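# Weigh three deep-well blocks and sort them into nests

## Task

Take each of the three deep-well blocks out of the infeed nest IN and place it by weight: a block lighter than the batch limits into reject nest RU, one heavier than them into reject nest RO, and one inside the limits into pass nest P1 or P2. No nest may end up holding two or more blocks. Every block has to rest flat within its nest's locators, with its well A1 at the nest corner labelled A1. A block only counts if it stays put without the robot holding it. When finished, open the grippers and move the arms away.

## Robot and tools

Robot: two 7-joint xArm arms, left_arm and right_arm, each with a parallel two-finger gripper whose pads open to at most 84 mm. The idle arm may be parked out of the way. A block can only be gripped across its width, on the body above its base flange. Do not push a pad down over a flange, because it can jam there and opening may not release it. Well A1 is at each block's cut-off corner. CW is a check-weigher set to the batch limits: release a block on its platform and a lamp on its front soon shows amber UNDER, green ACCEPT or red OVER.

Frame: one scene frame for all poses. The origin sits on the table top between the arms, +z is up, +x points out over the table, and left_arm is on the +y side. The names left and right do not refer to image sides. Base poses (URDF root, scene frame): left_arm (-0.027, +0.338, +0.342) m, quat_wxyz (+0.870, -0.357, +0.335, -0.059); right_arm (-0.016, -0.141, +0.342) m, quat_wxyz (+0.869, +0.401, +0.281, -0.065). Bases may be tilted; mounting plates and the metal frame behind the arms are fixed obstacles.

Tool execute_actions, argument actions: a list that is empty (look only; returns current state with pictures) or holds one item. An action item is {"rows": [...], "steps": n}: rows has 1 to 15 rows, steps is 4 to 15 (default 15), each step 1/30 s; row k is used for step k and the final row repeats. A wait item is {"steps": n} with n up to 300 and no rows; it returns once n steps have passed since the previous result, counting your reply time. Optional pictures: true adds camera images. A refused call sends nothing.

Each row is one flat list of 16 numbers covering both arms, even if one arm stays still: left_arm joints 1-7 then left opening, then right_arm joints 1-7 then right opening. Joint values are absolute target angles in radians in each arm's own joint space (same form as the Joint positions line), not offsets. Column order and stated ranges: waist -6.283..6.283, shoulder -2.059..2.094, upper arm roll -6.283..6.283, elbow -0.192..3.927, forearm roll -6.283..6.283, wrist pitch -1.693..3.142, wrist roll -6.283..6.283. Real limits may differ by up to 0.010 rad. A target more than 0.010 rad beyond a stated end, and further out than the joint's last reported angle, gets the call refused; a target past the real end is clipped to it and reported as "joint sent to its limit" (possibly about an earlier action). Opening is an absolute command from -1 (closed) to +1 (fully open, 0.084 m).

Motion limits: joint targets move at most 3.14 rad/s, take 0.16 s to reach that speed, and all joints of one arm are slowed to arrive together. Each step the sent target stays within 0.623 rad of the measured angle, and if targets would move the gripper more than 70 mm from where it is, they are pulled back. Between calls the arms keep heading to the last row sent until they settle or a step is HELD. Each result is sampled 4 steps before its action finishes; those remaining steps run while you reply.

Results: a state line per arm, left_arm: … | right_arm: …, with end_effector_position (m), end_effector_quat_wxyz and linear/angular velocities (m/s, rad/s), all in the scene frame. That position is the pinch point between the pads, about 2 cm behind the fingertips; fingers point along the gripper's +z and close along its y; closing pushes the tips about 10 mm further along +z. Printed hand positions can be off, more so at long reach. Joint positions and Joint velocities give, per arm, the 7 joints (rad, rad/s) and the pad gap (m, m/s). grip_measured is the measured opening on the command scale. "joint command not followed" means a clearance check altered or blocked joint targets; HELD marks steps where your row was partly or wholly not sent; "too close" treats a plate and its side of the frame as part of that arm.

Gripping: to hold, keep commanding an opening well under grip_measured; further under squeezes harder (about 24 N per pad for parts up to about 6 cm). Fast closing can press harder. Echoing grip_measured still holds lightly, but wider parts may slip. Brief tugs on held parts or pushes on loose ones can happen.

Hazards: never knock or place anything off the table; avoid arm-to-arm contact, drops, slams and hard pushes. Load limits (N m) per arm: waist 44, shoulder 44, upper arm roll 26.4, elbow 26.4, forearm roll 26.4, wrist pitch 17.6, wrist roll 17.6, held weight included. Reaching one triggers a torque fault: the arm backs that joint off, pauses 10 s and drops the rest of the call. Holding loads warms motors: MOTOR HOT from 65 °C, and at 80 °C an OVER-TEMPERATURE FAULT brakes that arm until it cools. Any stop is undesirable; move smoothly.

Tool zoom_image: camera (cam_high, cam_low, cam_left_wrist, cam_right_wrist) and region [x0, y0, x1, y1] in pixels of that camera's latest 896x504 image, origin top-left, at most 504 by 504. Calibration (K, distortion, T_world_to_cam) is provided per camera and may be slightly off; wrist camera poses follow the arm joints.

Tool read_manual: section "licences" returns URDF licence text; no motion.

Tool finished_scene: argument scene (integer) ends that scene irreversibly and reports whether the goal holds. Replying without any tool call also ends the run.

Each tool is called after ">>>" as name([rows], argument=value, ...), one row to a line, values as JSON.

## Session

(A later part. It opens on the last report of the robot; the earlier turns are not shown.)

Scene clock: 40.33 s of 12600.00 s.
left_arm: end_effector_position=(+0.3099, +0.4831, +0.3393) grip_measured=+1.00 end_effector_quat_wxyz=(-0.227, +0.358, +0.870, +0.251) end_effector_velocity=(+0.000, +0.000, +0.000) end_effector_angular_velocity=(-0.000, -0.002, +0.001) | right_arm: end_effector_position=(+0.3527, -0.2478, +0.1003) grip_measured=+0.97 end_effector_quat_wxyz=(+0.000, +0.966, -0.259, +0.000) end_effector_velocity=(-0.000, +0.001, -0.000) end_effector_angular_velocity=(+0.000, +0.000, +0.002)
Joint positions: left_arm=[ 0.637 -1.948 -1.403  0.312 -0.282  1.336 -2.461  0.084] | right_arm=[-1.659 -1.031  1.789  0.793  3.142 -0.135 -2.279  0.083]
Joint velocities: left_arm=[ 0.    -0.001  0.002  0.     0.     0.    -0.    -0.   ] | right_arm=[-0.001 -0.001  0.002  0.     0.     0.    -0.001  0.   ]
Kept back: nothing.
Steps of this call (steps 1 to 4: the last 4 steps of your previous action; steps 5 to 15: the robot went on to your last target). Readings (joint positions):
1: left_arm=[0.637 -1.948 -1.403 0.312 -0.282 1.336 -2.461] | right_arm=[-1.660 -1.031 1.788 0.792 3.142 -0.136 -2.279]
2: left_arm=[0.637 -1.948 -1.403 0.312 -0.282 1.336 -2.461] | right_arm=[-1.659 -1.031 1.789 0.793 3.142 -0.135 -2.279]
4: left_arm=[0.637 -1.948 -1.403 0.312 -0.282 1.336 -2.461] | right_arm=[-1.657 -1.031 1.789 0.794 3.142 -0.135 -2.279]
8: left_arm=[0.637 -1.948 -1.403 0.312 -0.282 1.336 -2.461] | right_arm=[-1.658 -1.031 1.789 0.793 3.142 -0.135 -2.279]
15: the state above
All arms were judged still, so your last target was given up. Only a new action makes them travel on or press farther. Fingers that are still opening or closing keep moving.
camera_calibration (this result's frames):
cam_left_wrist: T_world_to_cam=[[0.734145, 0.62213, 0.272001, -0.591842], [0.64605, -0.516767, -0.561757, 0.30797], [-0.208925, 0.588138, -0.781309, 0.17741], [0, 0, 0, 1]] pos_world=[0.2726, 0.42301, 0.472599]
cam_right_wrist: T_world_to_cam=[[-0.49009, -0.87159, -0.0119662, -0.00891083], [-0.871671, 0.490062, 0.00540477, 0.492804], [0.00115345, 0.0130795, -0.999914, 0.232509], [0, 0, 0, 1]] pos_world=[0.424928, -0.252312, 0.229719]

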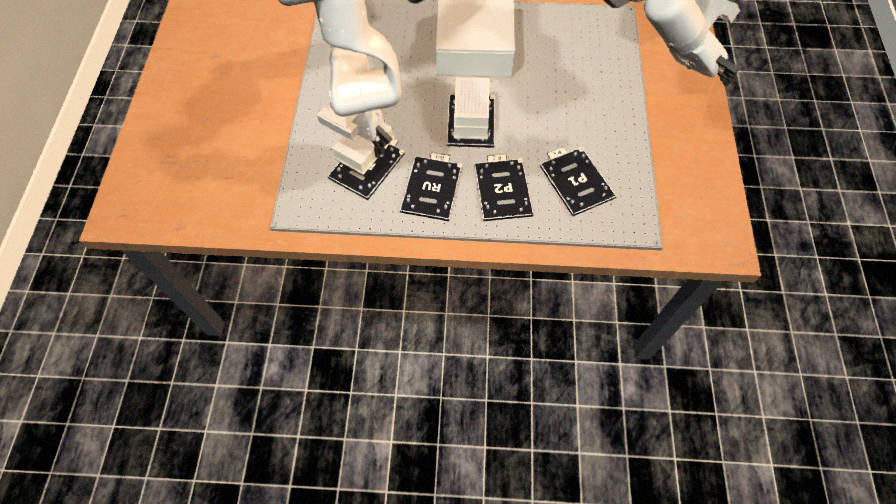

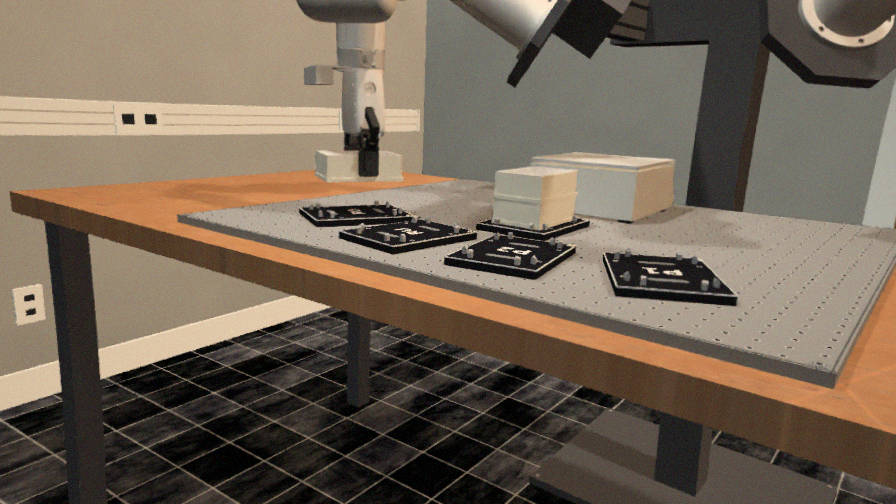

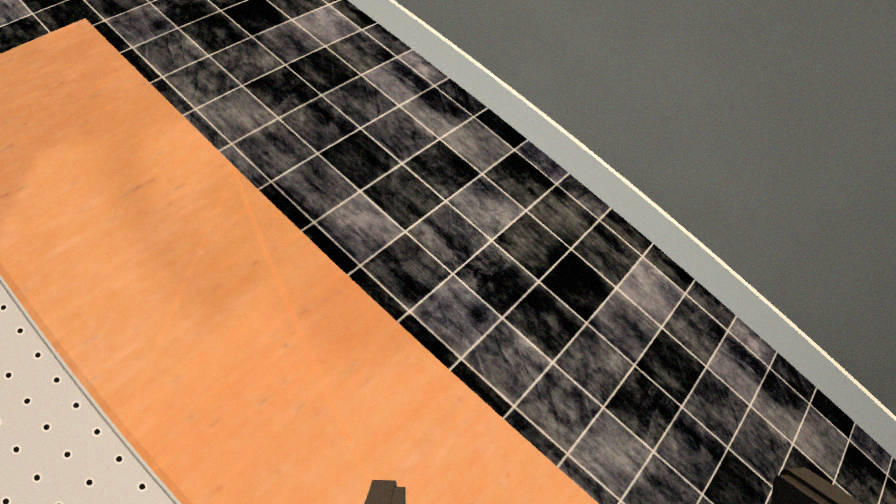

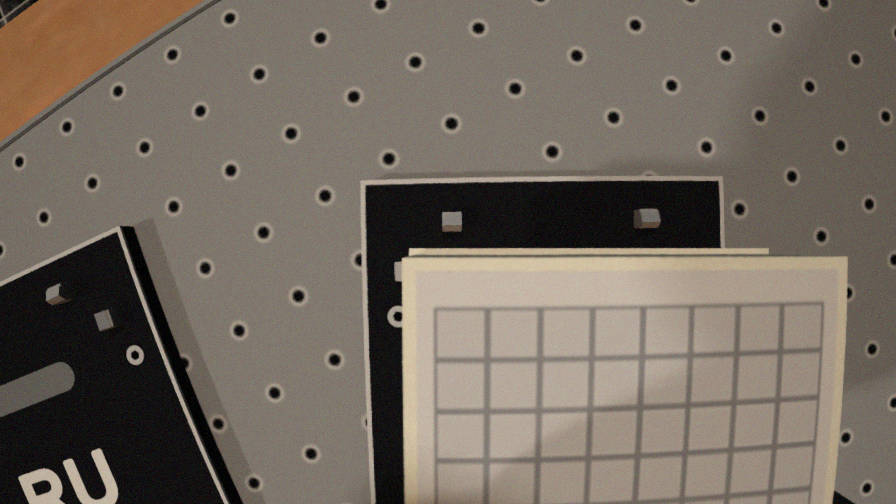

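>>> execute_actions([
  {"rows":[[0.637,-1.948,-1.403,0.312,-0.282,1.336,-2.461,1,-1.7982,-1.0585,1.8549,0.8589,3.1416,-0.0775,-2.284,0.5]]},
])

>>> execute_actions([
  {"steps":10},
], pictures=true)

Scene clock: 41.30 s of 12600.00 s.
left_arm: end_effector_position=(+0.3099, +0.4831, +0.3393) grip_measured=+1.00 end_effector_quat_wxyz=(-0.227, +0.358, +0.870, +0.251) end_effector_velocity=(+0.000, -0.000, +0.000) end_effector_angular_velocity=(+0.001, -0.001, -0.001) | right_arm: end_effector_position=(+0.3565, -0.2480, +0.0652) grip_measured=+0.97 end_effector_quat_wxyz=(+0.000, +0.966, -0.259, -0.000) end_effector_velocity=(+0.014, +0.016, +0.006) end_effector_angular_velocity=(+0.026, -0.033, +0.017)
Joint positions: left_arm=[ 0.637 -1.948 -1.403  0.312 -0.282  1.336 -2.461  0.084] | right_arm=[-1.798 -1.058  1.855  0.859  3.142 -0.078 -2.284  0.083]
Joint velocities: left_arm=[ 0.    -0.    -0.001  0.    -0.    -0.001 -0.    -0.   ] | right_arm=[ 0.024  0.005  0.01   0.016  0.     0.002 -0.001  0.   ]
Steps of this call (steps 1 to 18: nothing new was sent; steps 19 to 29: the first 11 steps of this action). Readings (joint positions):
19: left_arm=[0.637 -1.948 -1.403 0.312 -0.282 1.336 -2.461] | right_arm=[-1.660 -1.031 1.789 0.794 3.142 -0.134 -2.279]
20: left_arm=[0.637 -1.948 -1.403 0.312 -0.282 1.336 -2.461] | right_arm=[-1.669 -1.033 1.794 0.798 3.142 -0.130 -2.279]
22: left_arm=[0.637 -1.948 -1.403 0.312 -0.282 1.336 -2.461] | right_arm=[-1.730 -1.045 1.825 0.830 3.142 -0.104 -2.282]
26: left_arm=[0.637 -1.948 -1.403 0.312 -0.282 1.336 -2.461] | right_arm=[-1.800 -1.059 1.853 0.856 3.142 -0.079 -2.284]
29: the state above

Scene clock: 41.63 s of 12600.00 s.
left_arm: end_effector_position=(+0.3099, +0.4831, +0.3393) grip_measured=+1.00 end_effector_quat_wxyz=(-0.227, +0.358, +0.870, +0.251) end_effector_velocity=(-0.000, +0.001, -0.000) end_effector_angular_velocity=(+0.001, -0.001, +0.001) | right_arm: end_effector_position=(+0.3566, -0.2479, +0.0652) grip_measured=+0.97 end_effector_quat_wxyz=(+0.000, +0.966, -0.259, -0.000) end_effector_velocity=(+0.000, -0.000, -0.000) end_effector_angular_velocity=(-0.001, -0.000, -0.002)
Joint positions: left_arm=[ 0.637 -1.948 -1.403  0.312 -0.282  1.336 -2.461  0.084] | right_arm=[-1.798 -1.058  1.855  0.859  3.142 -0.078 -2.284  0.083]
Joint velocities: left_arm=[ 0.    -0.001  0.    -0.001  0.    -0.    -0.     0.   ] | right_arm=[-0.002 -0.001 -0.     0.     0.001  0.001  0.001  0.   ]
Kept back: nothing.
Steps of this call (steps 1 to 4: the last 4 steps of your previous action; steps 5 to 10: the robot went on to your last target). Readings (joint positions):
1: left_arm=[0.637 -1.948 -1.403 0.312 -0.282 1.336 -2.461] | right_arm=[-1.797 -1.058 1.855 0.859 3.142 -0.078 -2.284]
2: left_arm=[0.637 -1.948 -1.403 0.312 -0.282 1.336 -2.461] | right_arm=[-1.797 -1.058 1.855 0.859 3.142 -0.078 -2.284]
4: left_arm=[0.637 -1.948 -1.403 0.312 -0.282 1.336 -2.461] | right_arm=[-1.797 -1.058 1.855 0.859 3.142 -0.078 -2.284]
8: left_arm=[0.637 -1.948 -1.403 0.312 -0.282 1.336 -2.461] | right_arm=[-1.798 -1.058 1.855 0.859 3.142 -0.078 -2.284]
10: the state above
camera_calibration (this result's frames):
cam_left_wrist: T_world_to_cam=[[0.734145, 0.62213, 0.272002, -0.591842], [0.64605, -0.516767, -0.561757, 0.30797], [-0.208925, 0.588138, -0.781309, 0.17741], [0, 0, 0, 1]] pos_world=[0.2726, 0.42301, 0.472599]
cam_right_wrist: T_world_to_cam=[[-0.490095, -0.871588, -0.0118819, -0.00742288], [-0.871669, 0.490065, 0.00551293, 0.496463], [0.00101792, 0.013059, -0.999914, 0.197472], [0, 0, 0, 1]] pos_world=[0.428912, -0.252347, 0.19463]

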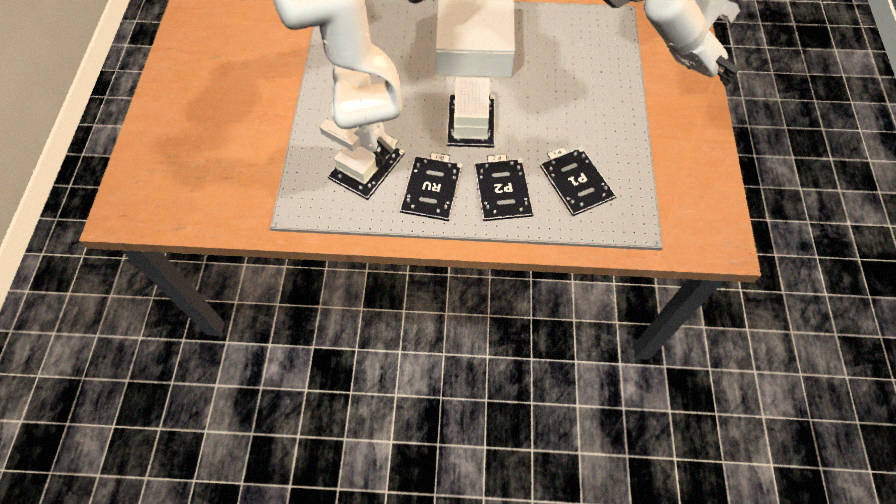

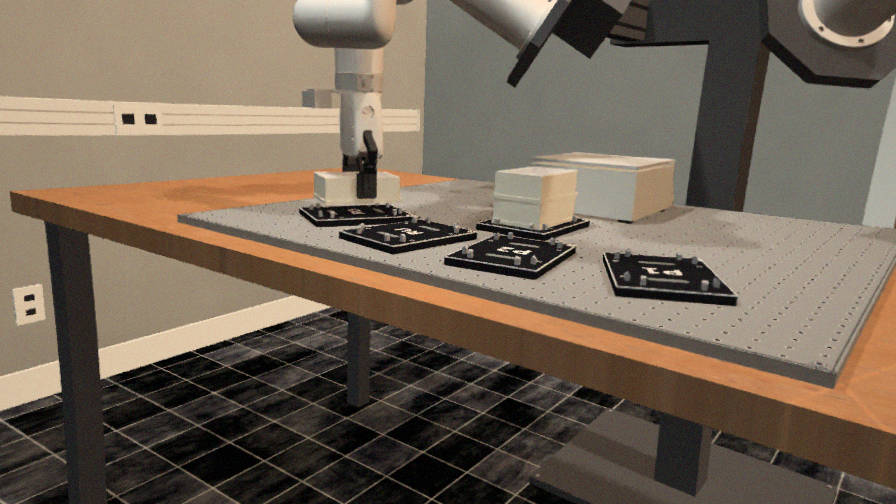

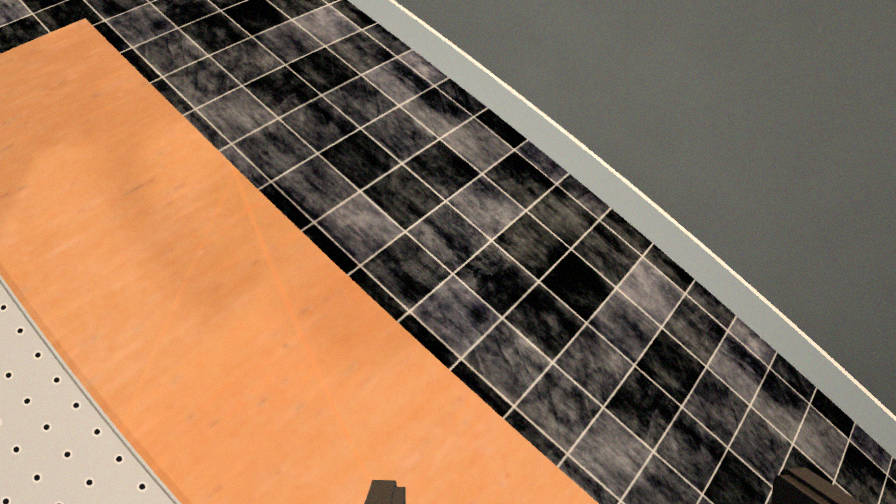

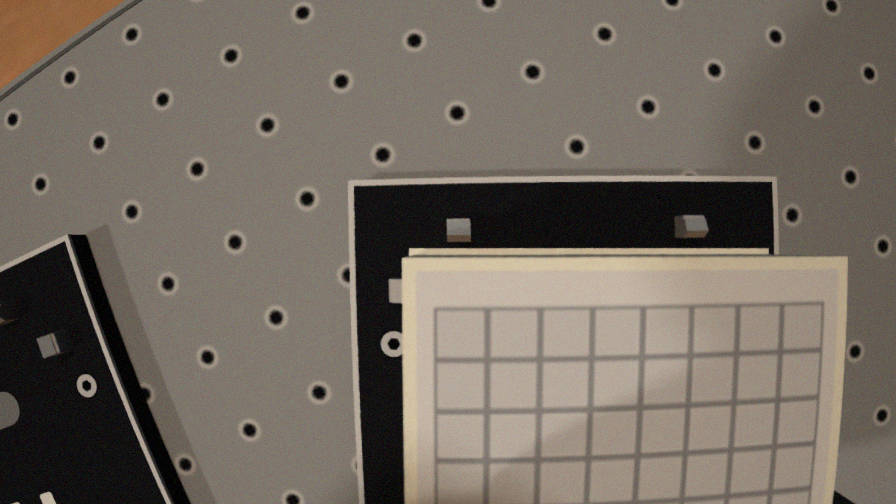

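>>> execute_actions([
  {"rows":[[0.637,-1.948,-1.403,0.312,-0.282,1.336,-2.461,1,-1.8165,-1.0635,1.8625,0.8685,3.1416,-0.069,-2.285,0.5],[0.637,-1.948,-1.403,0.312,-0.282,1.336,-2.461,1,-1.8165,-1.0635,1.8625,0.8685,3.1416,-0.069,-2.285,0.5],[0.637,-1.948,-1.403,0.312,-0.282,1.336,-2.461,1,-1.8165,-1.0635,1.8625,0.8685,3.1416,-0.069,-2.285,0.5],[0.637,-1.948,-1.403,0.312,-0.282,1.336,-2.461,1,-1.835,-1.0685,1.871,0.8775,3.1416,-0.061,-2.285,0.5],[0.637,-1.948,-1.403,0.312,-0.282,1.336,-2.461,1,-1.835,-1.0685,1.871,0.8775,3.1416,-0.061,-2.285,0.5],[0.637,-1.948,-1.403,0.312,-0.282,1.336,-2.461,1,-1.835,-1.0685,1.871,0.8775,3.1416,-0.061,-2.285,0.5],[0.637,-1.948,-1.403,0.312,-0.282,1.336,-2.461,1,-1.8535,-1.0735,1.8798,0.8864,3.1416,-0.053,-2.285,0.5],[0.637,-1.948,-1.403,0.312,-0.282,1.336,-2.461,1,-1.8535,-1.0735,1.8798,0.8864,3.1416,-0.053,-2.285,0.5],[0.637,-1.948,-1.403,0.312,-0.282,1.336,-2.461,1,-1.8535,-1.0735,1.8798,0.8864,3.1416,-0.053,-2.285,0.5],[0.637,-1.948,-1.403,0.312,-0.282,1.336,-2.461,1,-1.8722,-1.078,1.8888,0.8953,3.1416,-0.046,-2.285,0.5]]},
])

>>> execute_actions([
  {"steps":10},
], pictures=true)

Scene clock: 42.60 s of 12600.00 s.
left_arm: end_effector_position=(+0.3099, +0.4831, +0.3393) grip_measured=+1.00 end_effector_quat_wxyz=(-0.227, +0.358, +0.870, +0.251) end_effector_velocity=(-0.001, +0.000, +0.000) end_effector_angular_velocity=(+0.001, +0.002, +0.001) | right_arm: end_effector_position=(+0.3581, -0.2490, +0.0490) grip_measured=+0.97 end_effector_quat_wxyz=(+0.001, +0.966, -0.258, +0.001) end_effector_velocity=(+0.008, -0.010, -0.062) end_effector_angular_velocity=(-0.011, -0.008, -0.002)
Joint positions: left_arm=[ 0.637 -1.948 -1.403  0.312 -0.282  1.336 -2.461  0.084] | right_arm=[-1.858 -1.075  1.881  0.889  3.141 -0.052 -2.286  0.083]
Joint velocities: left_arm=[ 0.    -0.    -0.001  0.    -0.     0.002 -0.    -0.   ] | right_arm=[-0.23  -0.06   0.088  0.121 -0.011  0.094 -0.006  0.001]
Steps of this call (steps 1 to 15: the robot went on to your last target; steps 16 to 18: nothing new was sent; steps 19 to 29: the first 11 steps of this action). Readings (joint positions):
19: left_arm=[0.637 -1.948 -1.403 0.312 -0.282 1.336 -2.461] | right_arm=[-1.799 -1.059 1.855 0.859 3.142 -0.077 -2.284]
20: left_arm=[0.637 -1.948 -1.403 0.312 -0.282 1.336 -2.461] | right_arm=[-1.804 -1.060 1.858 0.862 3.142 -0.074 -2.284]
22: left_arm=[0.637 -1.948 -1.403 0.312 -0.282 1.336 -2.461] | right_arm=[-1.815 -1.063 1.862 0.868 3.142 -0.070 -2.285]
26: left_arm=[0.637 -1.948 -1.403 0.312 -0.282 1.336 -2.461] | right_arm=[-1.841 -1.070 1.873 0.880 3.142 -0.059 -2.285]
29: the state above

Scene clock: 42.93 s of 12600.00 s.
left_arm: end_effector_position=(+0.3099, +0.4831, +0.3393) grip_measured=+1.00 end_effector_quat_wxyz=(-0.227, +0.358, +0.870, +0.251) end_effector_velocity=(+0.000, -0.000, -0.000) end_effector_angular_velocity=(+0.001, -0.000, -0.002) | right_arm: end_effector_position=(+0.3577, -0.2487, +0.0454) grip_measured=+0.97 end_effector_quat_wxyz=(+0.001, +0.966, -0.259, +0.001) end_effector_velocity=(-0.001, +0.001, -0.001) end_effector_angular_velocity=(+0.001, +0.001, -0.001)
Joint positions: left_arm=[ 0.637 -1.948 -1.403  0.312 -0.282  1.336 -2.461  0.084] | right_arm=[-1.871 -1.078  1.888  0.895  3.141 -0.046 -2.285  0.083]
Joint velocities: left_arm=[ 0.     0.    -0.002 -0.     0.    -0.001  0.     0.   ] | right_arm=[-0.004 -0.001  0.003  0.     0.001  0.003  0.002  0.   ]
Kept back: nothing.
Steps of this call (steps 1 to 4: the last 4 steps of your previous action; steps 5 to 10: the robot went on to your last target). Readings (joint positions):
1: left_arm=[0.637 -1.948 -1.403 0.312 -0.282 1.336 -2.461] | right_arm=[-1.865 -1.076 1.884 0.893 3.141 -0.049 -2.286]
2: left_arm=[0.637 -1.948 -1.403 0.312 -0.282 1.336 -2.461] | right_arm=[-1.868 -1.077 1.886 0.895 3.141 -0.048 -2.286]
4: left_arm=[0.637 -1.948 -1.403 0.312 -0.282 1.336 -2.461] | right_arm=[-1.870 -1.078 1.887 0.895 3.141 -0.047 -2.285]
8: left_arm=[0.637 -1.948 -1.403 0.312 -0.282 1.336 -2.461] | right_arm=[-1.871 -1.078 1.888 0.895 3.141 -0.047 -2.285]
10: the state above
camera_calibration (this result's frames):
cam_left_wrist: T_world_to_cam=[[0.734146, 0.62213, 0.272001, -0.591842], [0.64605, -0.516767, -0.561757, 0.30797], [-0.208925, 0.588138, -0.781309, 0.17741], [0, 0, 0, 1]] pos_world=[0.2726, 0.42301, 0.472599]
cam_right_wrist: T_world_to_cam=[[-0.490701, -0.871254, -0.0113969, -0.00760045], [-0.871326, 0.490688, 0.0040993, 0.498061], [0.00202077, 0.0119419, -0.999927, 0.177016], [0, 0, 0, 1]] pos_world=[0.429886, -0.253128, 0.174875]

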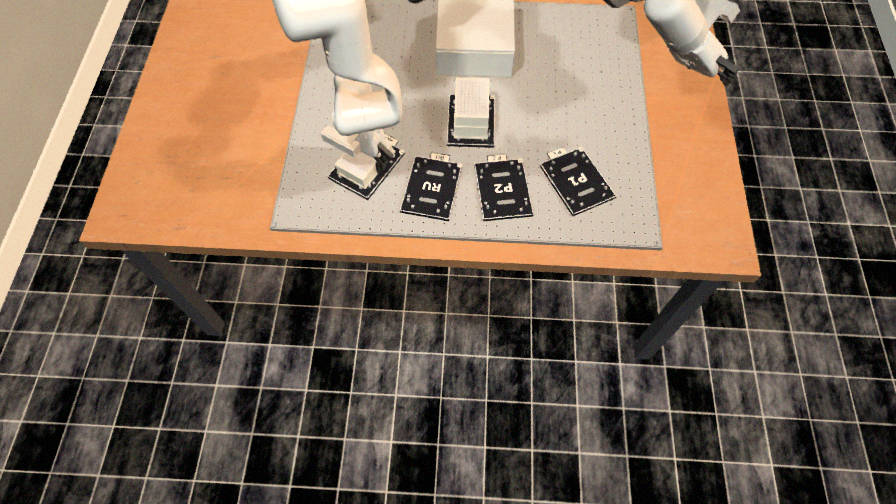

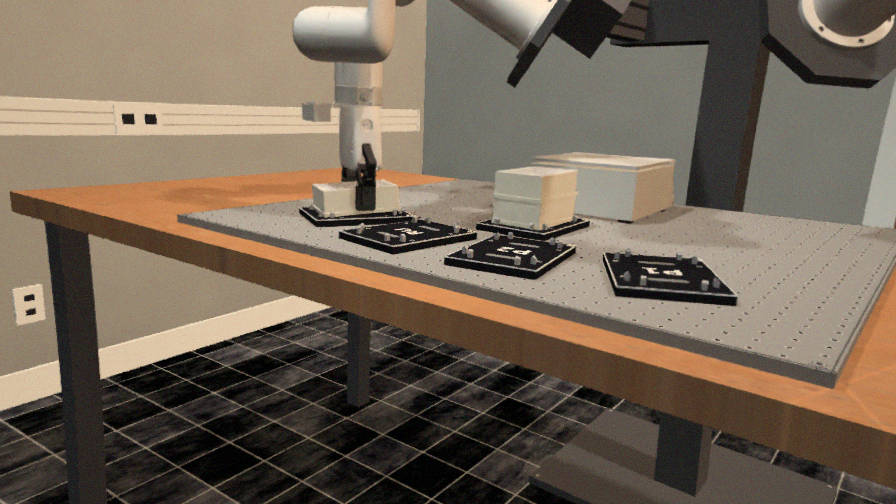

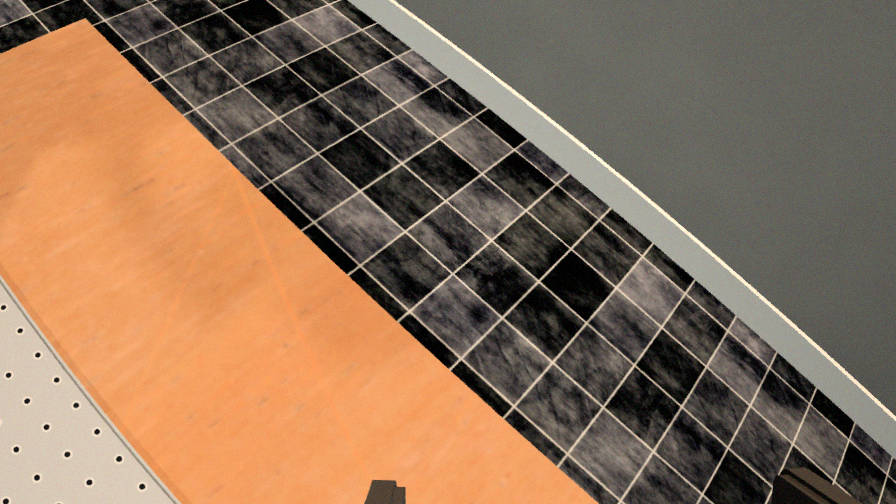

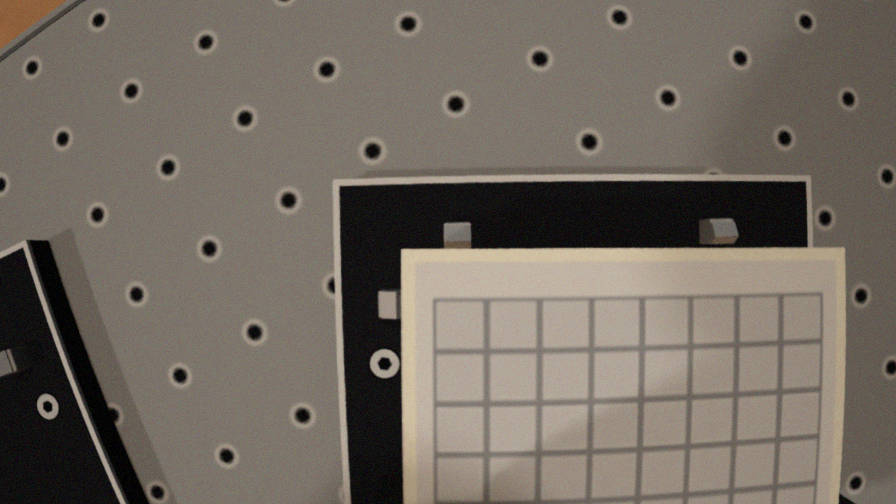

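>>> execute_actions([
  {"rows":[[0.637,-1.948,-1.403,0.312,-0.282,1.336,-2.461,1,-1.8734,-1.077,1.8855,0.899,3.1416,-0.048,-2.289,0.5]],"steps":12},
])

>>> execute_actions([
  {"rows":[[0.637,-1.948,-1.403,0.312,-0.282,1.336,-2.461,1,-1.8734,-1.077,1.8855,0.899,3.1416,-0.048,-2.289,1]],"steps":15},
], pictures=true)

>>> zoom_image(camera="cam_low", region=[290, 160, 430, 240])

Scene clock: 43.37 s of 12600.00 s.
left_arm: end_effector_position=(+0.3099, +0.4831, +0.3393) grip_measured=+1.00 end_effector_quat_wxyz=(-0.227, +0.358, +0.870, +0.251) end_effector_velocity=(-0.000, +0.000, -0.000) end_effector_angular_velocity=(+0.000, +0.001, -0.000) | right_arm: end_effector_position=(+0.3582, -0.2491, +0.0453) grip_measured=+0.97 end_effector_quat_wxyz=(+0.001, +0.966, -0.259, +0.000) end_effector_velocity=(+0.001, -0.002, -0.000) end_effector_angular_velocity=(-0.003, -0.002, -0.000)
Joint positions: left_arm=[ 0.637 -1.948 -1.403  0.312 -0.282  1.336 -2.461  0.084] | right_arm=[-1.873 -1.077  1.888  0.898  3.142 -0.049 -2.289  0.083]
Joint velocities: left_arm=[-0.  0. -0. -0.  0.  0.  0. -0.] | right_arm=[-0.001 -0.001 -0.004  0.001 -0.     0.001 -0.002  0.   ]
Steps of this call (steps 1 to 5: the robot went on to your last target; steps 6 to 13: the first 8 steps of this action). Readings (joint positions):
6: left_arm=[0.637 -1.948 -1.403 0.312 -0.282 1.336 -2.461] | right_arm=[-1.872 -1.078 1.888 0.896 3.142 -0.046 -2.285]
7: left_arm=[0.637 -1.948 -1.403 0.312 -0.282 1.336 -2.461] | right_arm=[-1.873 -1.078 1.888 0.897 3.142 -0.047 -2.287]
9: left_arm=[0.637 -1.948 -1.403 0.312 -0.282 1.336 -2.461] | right_arm=[-1.873 -1.077 1.888 0.897 3.142 -0.048 -2.288]
13: the state above

Scene clock: 43.87 s of 12600.00 s.
left_arm: end_effector_position=(+0.3099, +0.4831, +0.3393) grip_measured=+1.00 end_effector_quat_wxyz=(-0.227, +0.358, +0.870, +0.251) end_effector_velocity=(-0.001, +0.000, -0.000) end_effector_angular_velocity=(+0.000, +0.002, +0.002) | right_arm: end_effector_position=(+0.3595, -0.2500, +0.0451) grip_measured=+1.00 end_effector_quat_wxyz=(+0.001, +0.966, -0.259, +0.002) end_effector_velocity=(-0.002, +0.001, +0.001) end_effector_angular_velocity=(+0.001, +0.005, +0.008)
Joint positions: left_arm=[ 0.637 -1.948 -1.403  0.312 -0.282  1.336 -2.461  0.084] | right_arm=[-1.874 -1.077  1.885  0.899  3.142 -0.047 -2.289  0.084]
Joint velocities: left_arm=[ 0.    -0.     0.001 -0.001  0.     0.002 -0.     0.   ] | right_arm=[ 0.003  0.     0.003 -0.003 -0.002 -0.003 -0.003  0.   ]
Steps of this call (steps 1 to 4: the last 4 steps of your previous action; steps 5 to 15: the first 11 steps of this action). Readings (joint positions):
5: left_arm=[0.637 -1.948 -1.403 0.312 -0.282 1.336 -2.461] | right_arm=[-1.874 -1.077 1.887 0.898 3.142 -0.048 -2.289]
6: left_arm=[0.637 -1.948 -1.403 0.312 -0.282 1.336 -2.461] | right_arm=[-1.874 -1.077 1.887 0.898 3.142 -0.048 -2.289]
8: left_arm=[0.637 -1.948 -1.403 0.312 -0.282 1.336 -2.461] | right_arm=[-1.875 -1.077 1.886 0.899 3.142 -0.047 -2.288]
12: left_arm=[0.637 -1.948 -1.403 0.312 -0.282 1.336 -2.461] | right_arm=[-1.874 -1.077 1.885 0.900 3.142 -0.047 -2.288]
15: the state above
camera_calibration (this result's frames):
cam_left_wrist: T_world_to_cam=[[0.734145, 0.62213, 0.272001, -0.591842], [0.64605, -0.516767, -0.561757, 0.30797], [-0.208925, 0.588138, -0.781309, 0.17741], [0, 0, 0, 1]] pos_world=[0.2726, 0.42301, 0.472599]
cam_right_wrist: T_world_to_cam=[[-0.491158, -0.871003, -0.0108222, -0.0076708], [-0.871063, 0.491167, 0.00199373, 0.500351], [0.00357897, 0.0104061, -0.999939, 0.175758], [0, 0, 0, 1]] pos_world=[0.43144, -0.254266, 0.174667]

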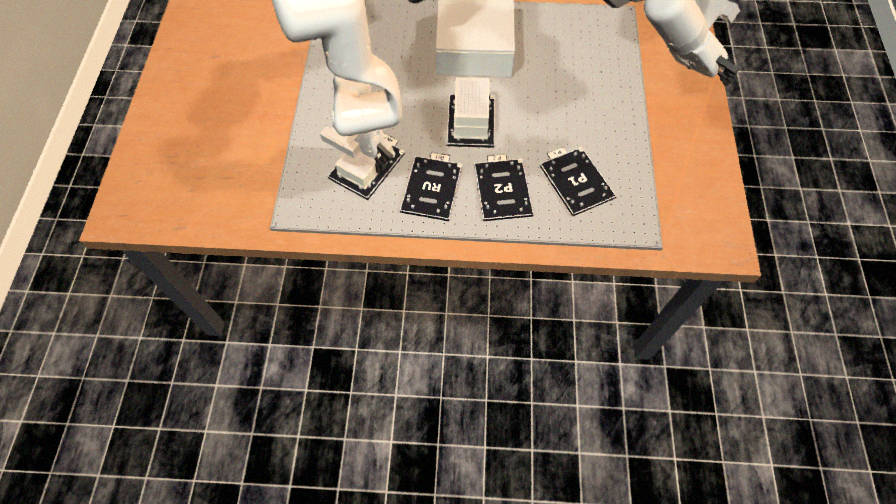

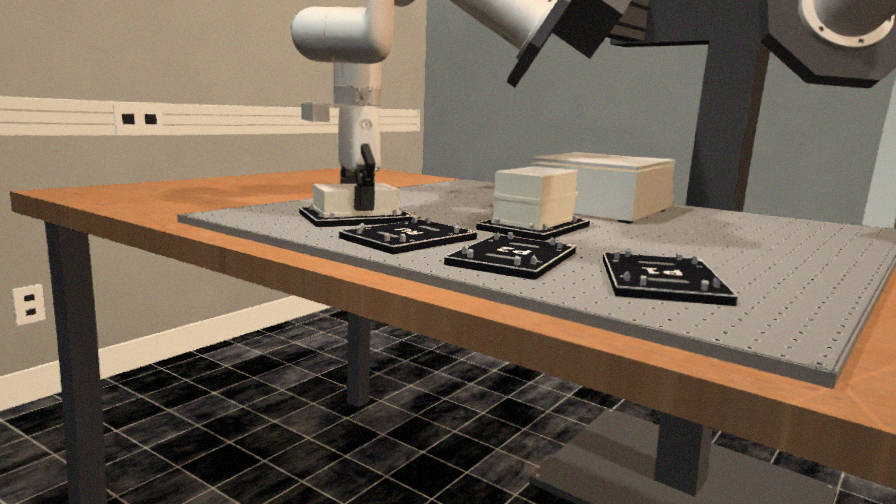

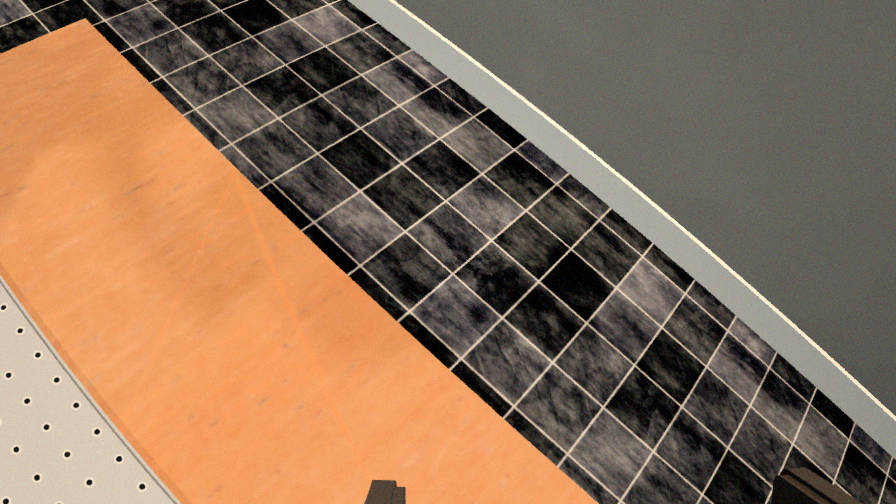

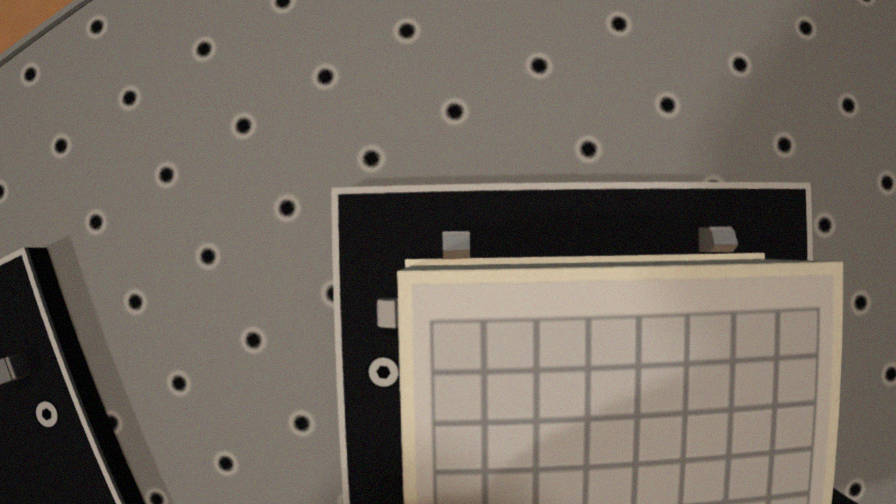

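Region (290, 160, 430, 240) of cam_low's 896x504 image, scaled by 3.600, with more detail than that image has; it fills the top 288 rows of this view, and the rest is white.

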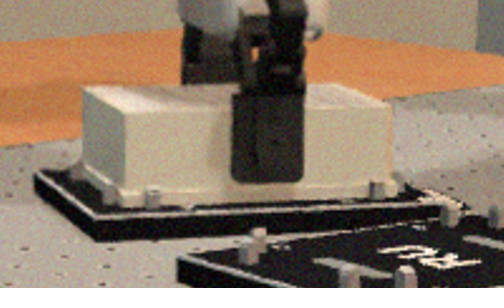

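>>> execute_actions([
  {"rows":[[0.637,-1.948,-1.403,0.312,-0.282,1.336,-2.461,1,-1.837,-1.0675,1.868,0.881,3.1416,-0.063,-2.289,1],[0.637,-1.948,-1.403,0.312,-0.282,1.336,-2.461,1,-1.837,-1.0675,1.868,0.881,3.1416,-0.063,-2.289,1],[0.637,-1.948,-1.403,0.312,-0.282,1.336,-2.461,1,-1.837,-1.0675,1.868,0.881,3.1416,-0.063,-2.289,1],[0.637,-1.948,-1.403,0.312,-0.282,1.336,-2.461,1,-1.837,-1.0675,1.868,0.881,3.1416,-0.063,-2.289,1],[0.637,-1.948,-1.403,0.312,-0.282,1.336,-2.461,1,-1.80,-1.057,1.850,0.864,3.1416,-0.08,-2.289,1],[0.637,-1.948,-1.403,0.312,-0.282,1.336,-2.461,1,-1.80,-1.057,1.850,0.864,3.1416,-0.08,-2.289,1],[0.637,-1.948,-1.403,0.312,-0.282,1.336,-2.461,1,-1.80,-1.057,1.850,0.864,3.1416,-0.08,-2.289,1],[0.637,-1.948,-1.403,0.312,-0.282,1.336,-2.461,1,-1.80,-1.057,1.850,0.864,3.1416,-0.08,-2.289,1],[0.637,-1.948,-1.403,0.312,-0.282,1.336,-2.461,1,-1.51,-1.01,1.70,0.76,3.1416,-0.23,-2.289,1]]},
])

>>> execute_actions([
  {"rows":[[0.637,-1.948,-1.403,0.312,-0.282,1.336,-2.461,1,-1.3852,-1.552,2.4608,1.0971,3.1416,-0.388,-1.8625,1]]},
])

>>> execute_actions([
  {"steps":28},
], pictures=true)

Scene clock: 44.97 s of 12600.00 s.
left_arm: end_effector_position=(+0.3099, +0.4831, +0.3393) grip_measured=+1.00 end_effector_quat_wxyz=(-0.227, +0.358, +0.870, +0.251) end_effector_velocity=(-0.000, +0.000, -0.000) end_effector_angular_velocity=(+0.002, +0.001, +0.000) | right_arm: end_effector_position=(+0.3588, -0.2512, +0.0745) grip_measured=+1.00 end_effector_quat_wxyz=(+0.003, +0.966, -0.259, +0.001) end_effector_velocity=(-0.009, -0.035, +0.276) end_effector_angular_velocity=(-0.109, +0.048, +0.008)
Joint positions: left_arm=[ 0.637 -1.948 -1.403  0.312 -0.282  1.336 -2.461  0.084] | right_arm=[-1.766 -1.052  1.831  0.85   3.142 -0.1   -2.289  0.084]
Joint velocities: left_arm=[-0.    -0.001 -0.001 -0.001 -0.     0.     0.    -0.   ] | right_arm=[ 1.03   0.163 -0.562 -0.421  0.002 -0.565  0.001 -0.   ]
Steps of this call (steps 1 to 4: the last 4 steps of your previous action; steps 5 to 15: the robot went on to your last target; steps 16 to 22: nothing new was sent; steps 23 to 33: the first 11 steps of this action). Readings (joint positions):
23: left_arm=[0.637 -1.948 -1.403 0.312 -0.282 1.336 -2.461] | right_arm=[-1.873 -1.077 1.885 0.899 3.142 -0.048 -2.289]
24: left_arm=[0.637 -1.948 -1.403 0.312 -0.282 1.336 -2.461] | right_arm=[-1.865 -1.075 1.881 0.894 3.142 -0.052 -2.289]
26: left_arm=[0.637 -1.948 -1.403 0.312 -0.282 1.336 -2.461] | right_arm=[-1.843 -1.069 1.871 0.884 3.142 -0.060 -2.289]
30: left_arm=[0.637 -1.948 -1.403 0.312 -0.282 1.336 -2.461] | right_arm=[-1.806 -1.059 1.853 0.867 3.142 -0.077 -2.289]
33: the state above

Scene clock: 45.47 s of 12600.00 s.
left_arm: end_effector_position=(+0.3099, +0.4831, +0.3393) grip_measured=+1.00 end_effector_quat_wxyz=(-0.227, +0.358, +0.870, +0.251) end_effector_velocity=(+0.000, -0.000, +0.000) end_effector_angular_velocity=(+0.002, -0.000, -0.002) | right_arm: end_effector_position=(+0.3375, -0.1008, +0.1495) grip_measured=+1.00 end_effector_quat_wxyz=(-0.008, +0.992, -0.125, +0.031) end_effector_velocity=(-0.293, +0.468, -0.017) end_effector_angular_velocity=(+0.035, +0.039, +0.911)
Joint positions: left_arm=[ 0.637 -1.948 -1.403  0.312 -0.282  1.336 -2.461  0.084] | right_arm=[-1.451 -1.294  2.08   0.94   3.142 -0.31  -2.067  0.084]
Joint velocities: left_arm=[ 0.    -0.001 -0.002  0.001  0.    -0.    -0.     0.   ] | right_arm=[ 0.217 -0.854  1.268  0.522  0.003 -0.25   0.663  0.   ]
Steps of this call (steps 1 to 4: the last 4 steps of your previous action; steps 5 to 15: the first 11 steps of this action). Readings (joint positions):
5: left_arm=[0.637 -1.948 -1.403 0.312 -0.282 1.336 -2.461] | right_arm=[-1.521 -1.012 1.710 0.770 3.142 -0.221 -2.288]
6: left_arm=[0.637 -1.948 -1.403 0.312 -0.282 1.336 -2.461] | right_arm=[-1.511 -1.017 1.710 0.770 3.141 -0.229 -2.282]
8: left_arm=[0.637 -1.948 -1.403 0.312 -0.282 1.336 -2.461] | right_arm=[-1.508 -1.069 1.764 0.799 3.140 -0.247 -2.238]
12: left_arm=[0.637 -1.948 -1.403 0.312 -0.282 1.336 -2.461] | right_arm=[-1.471 -1.208 1.953 0.889 3.142 -0.285 -2.133]
15: the state above

Scene clock: 46.40 s of 12600.00 s.
left_arm: end_effector_position=(+0.3099, +0.4831, +0.3393) grip_measured=+1.00 end_effector_quat_wxyz=(-0.227, +0.358, +0.870, +0.251) end_effector_velocity=(+0.000, +0.000, +0.000) end_effector_angular_velocity=(-0.000, -0.002, +0.001) | right_arm: end_effector_position=(+0.2028, +0.0041, +0.1301) grip_measured=+1.00 end_effector_quat_wxyz=(+0.000, +1.000, -0.000, -0.000) end_effector_velocity=(-0.001, +0.000, -0.000) end_effector_angular_velocity=(-0.001, +0.001, +0.003)
Joint positions: left_arm=[ 0.637 -1.948 -1.403  0.312 -0.282  1.336 -2.461  0.084] | right_arm=[-1.385 -1.552  2.46   1.097  3.142 -0.388 -1.863  0.084]
Joint velocities: left_arm=[ 0.    -0.001  0.001 -0.    -0.    -0.001 -0.    -0.   ] | right_arm=[ 0.001 -0.002  0.003  0.001 -0.    -0.001  0.001  0.   ]
Kept back: nothing.
Steps of this call (steps 1 to 4: the last 4 steps of your previous action; steps 5 to 28: the robot went on to your last target). Readings (joint positions):
1: left_arm=[0.637 -1.948 -1.403 0.312 -0.282 1.336 -2.461] | right_arm=[-1.444 -1.322 2.122 0.958 3.142 -0.319 -2.044]
2: left_arm=[0.637 -1.948 -1.403 0.312 -0.282 1.336 -2.461] | right_arm=[-1.437 -1.350 2.164 0.975 3.142 -0.327 -2.022]
4: left_arm=[0.637 -1.948 -1.403 0.312 -0.282 1.336 -2.461] | right_arm=[-1.423 -1.405 2.245 1.008 3.142 -0.343 -1.979]
8: left_arm=[0.637 -1.948 -1.403 0.312 -0.282 1.336 -2.461] | right_arm=[-1.395 -1.512 2.402 1.072 3.142 -0.376 -1.895]
28: the state above
camera_calibration (this result's frames):
cam_left_wrist: T_world_to_cam=[[0.734145, 0.62213, 0.272002, -0.591843], [0.64605, -0.516767, -0.561757, 0.30797], [-0.208924, 0.588138, -0.781309, 0.17741], [0, 0, 0, 1]] pos_world=[0.2726, 0.42301, 0.472599]
cam_right_wrist: T_world_to_cam=[[0.0109256, -0.999868, -0.0120063, 0.0364795], [-0.999924, -0.0109936, 0.00561567, 0.266559], [-0.00574692, 0.011944, -0.999912, 0.260597], [0, 0, 0, 1]] pos_world=[0.267638, 0.0362926, 0.259515]

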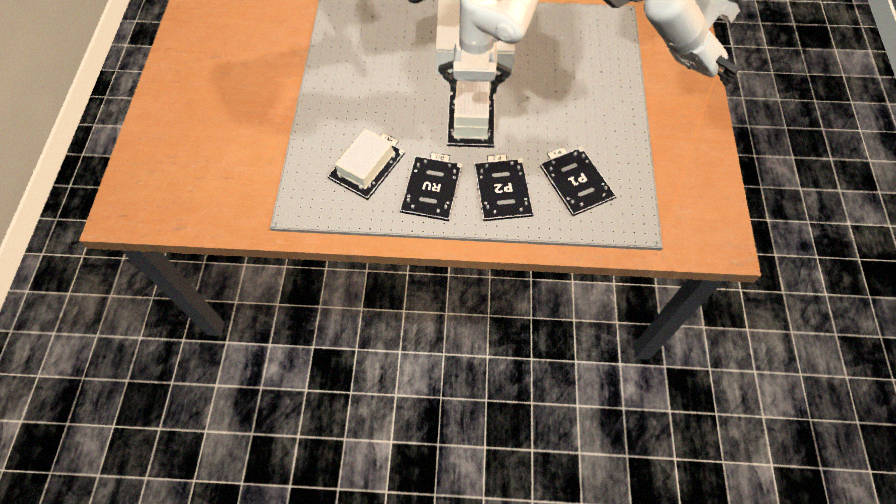

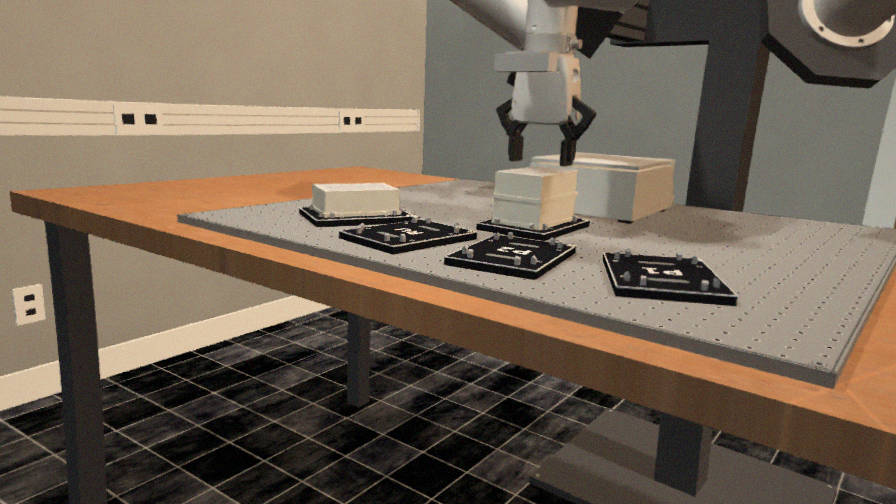

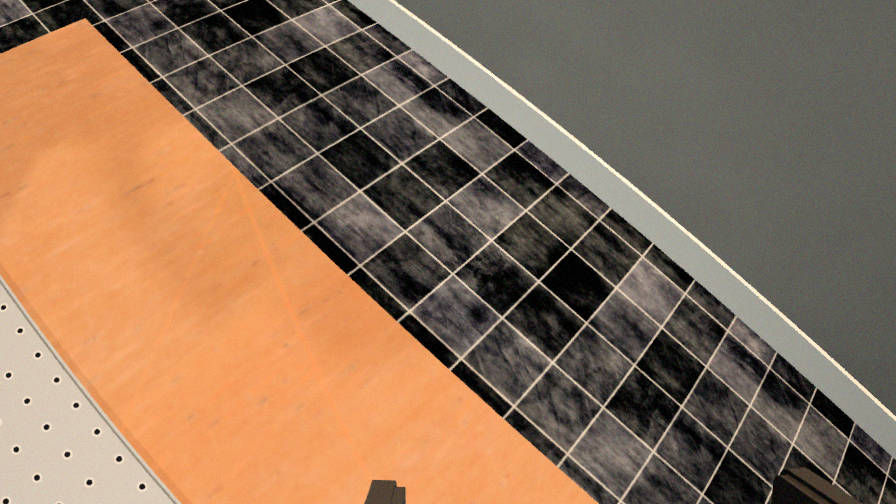

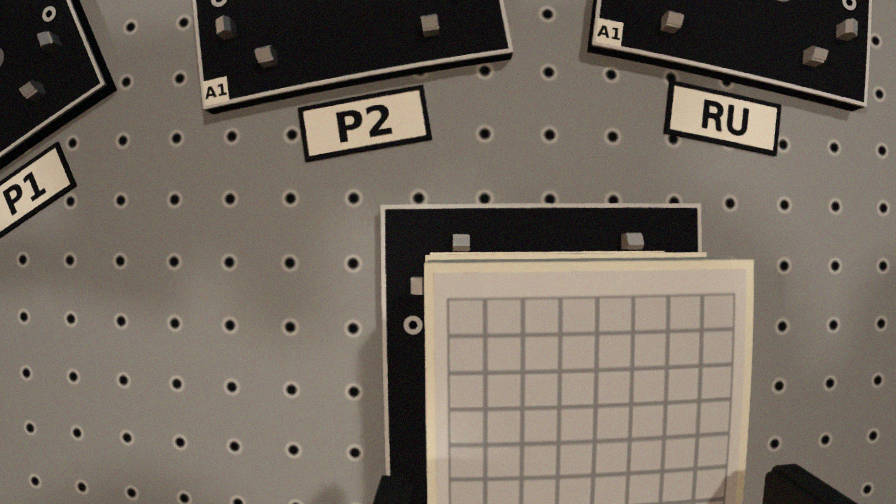

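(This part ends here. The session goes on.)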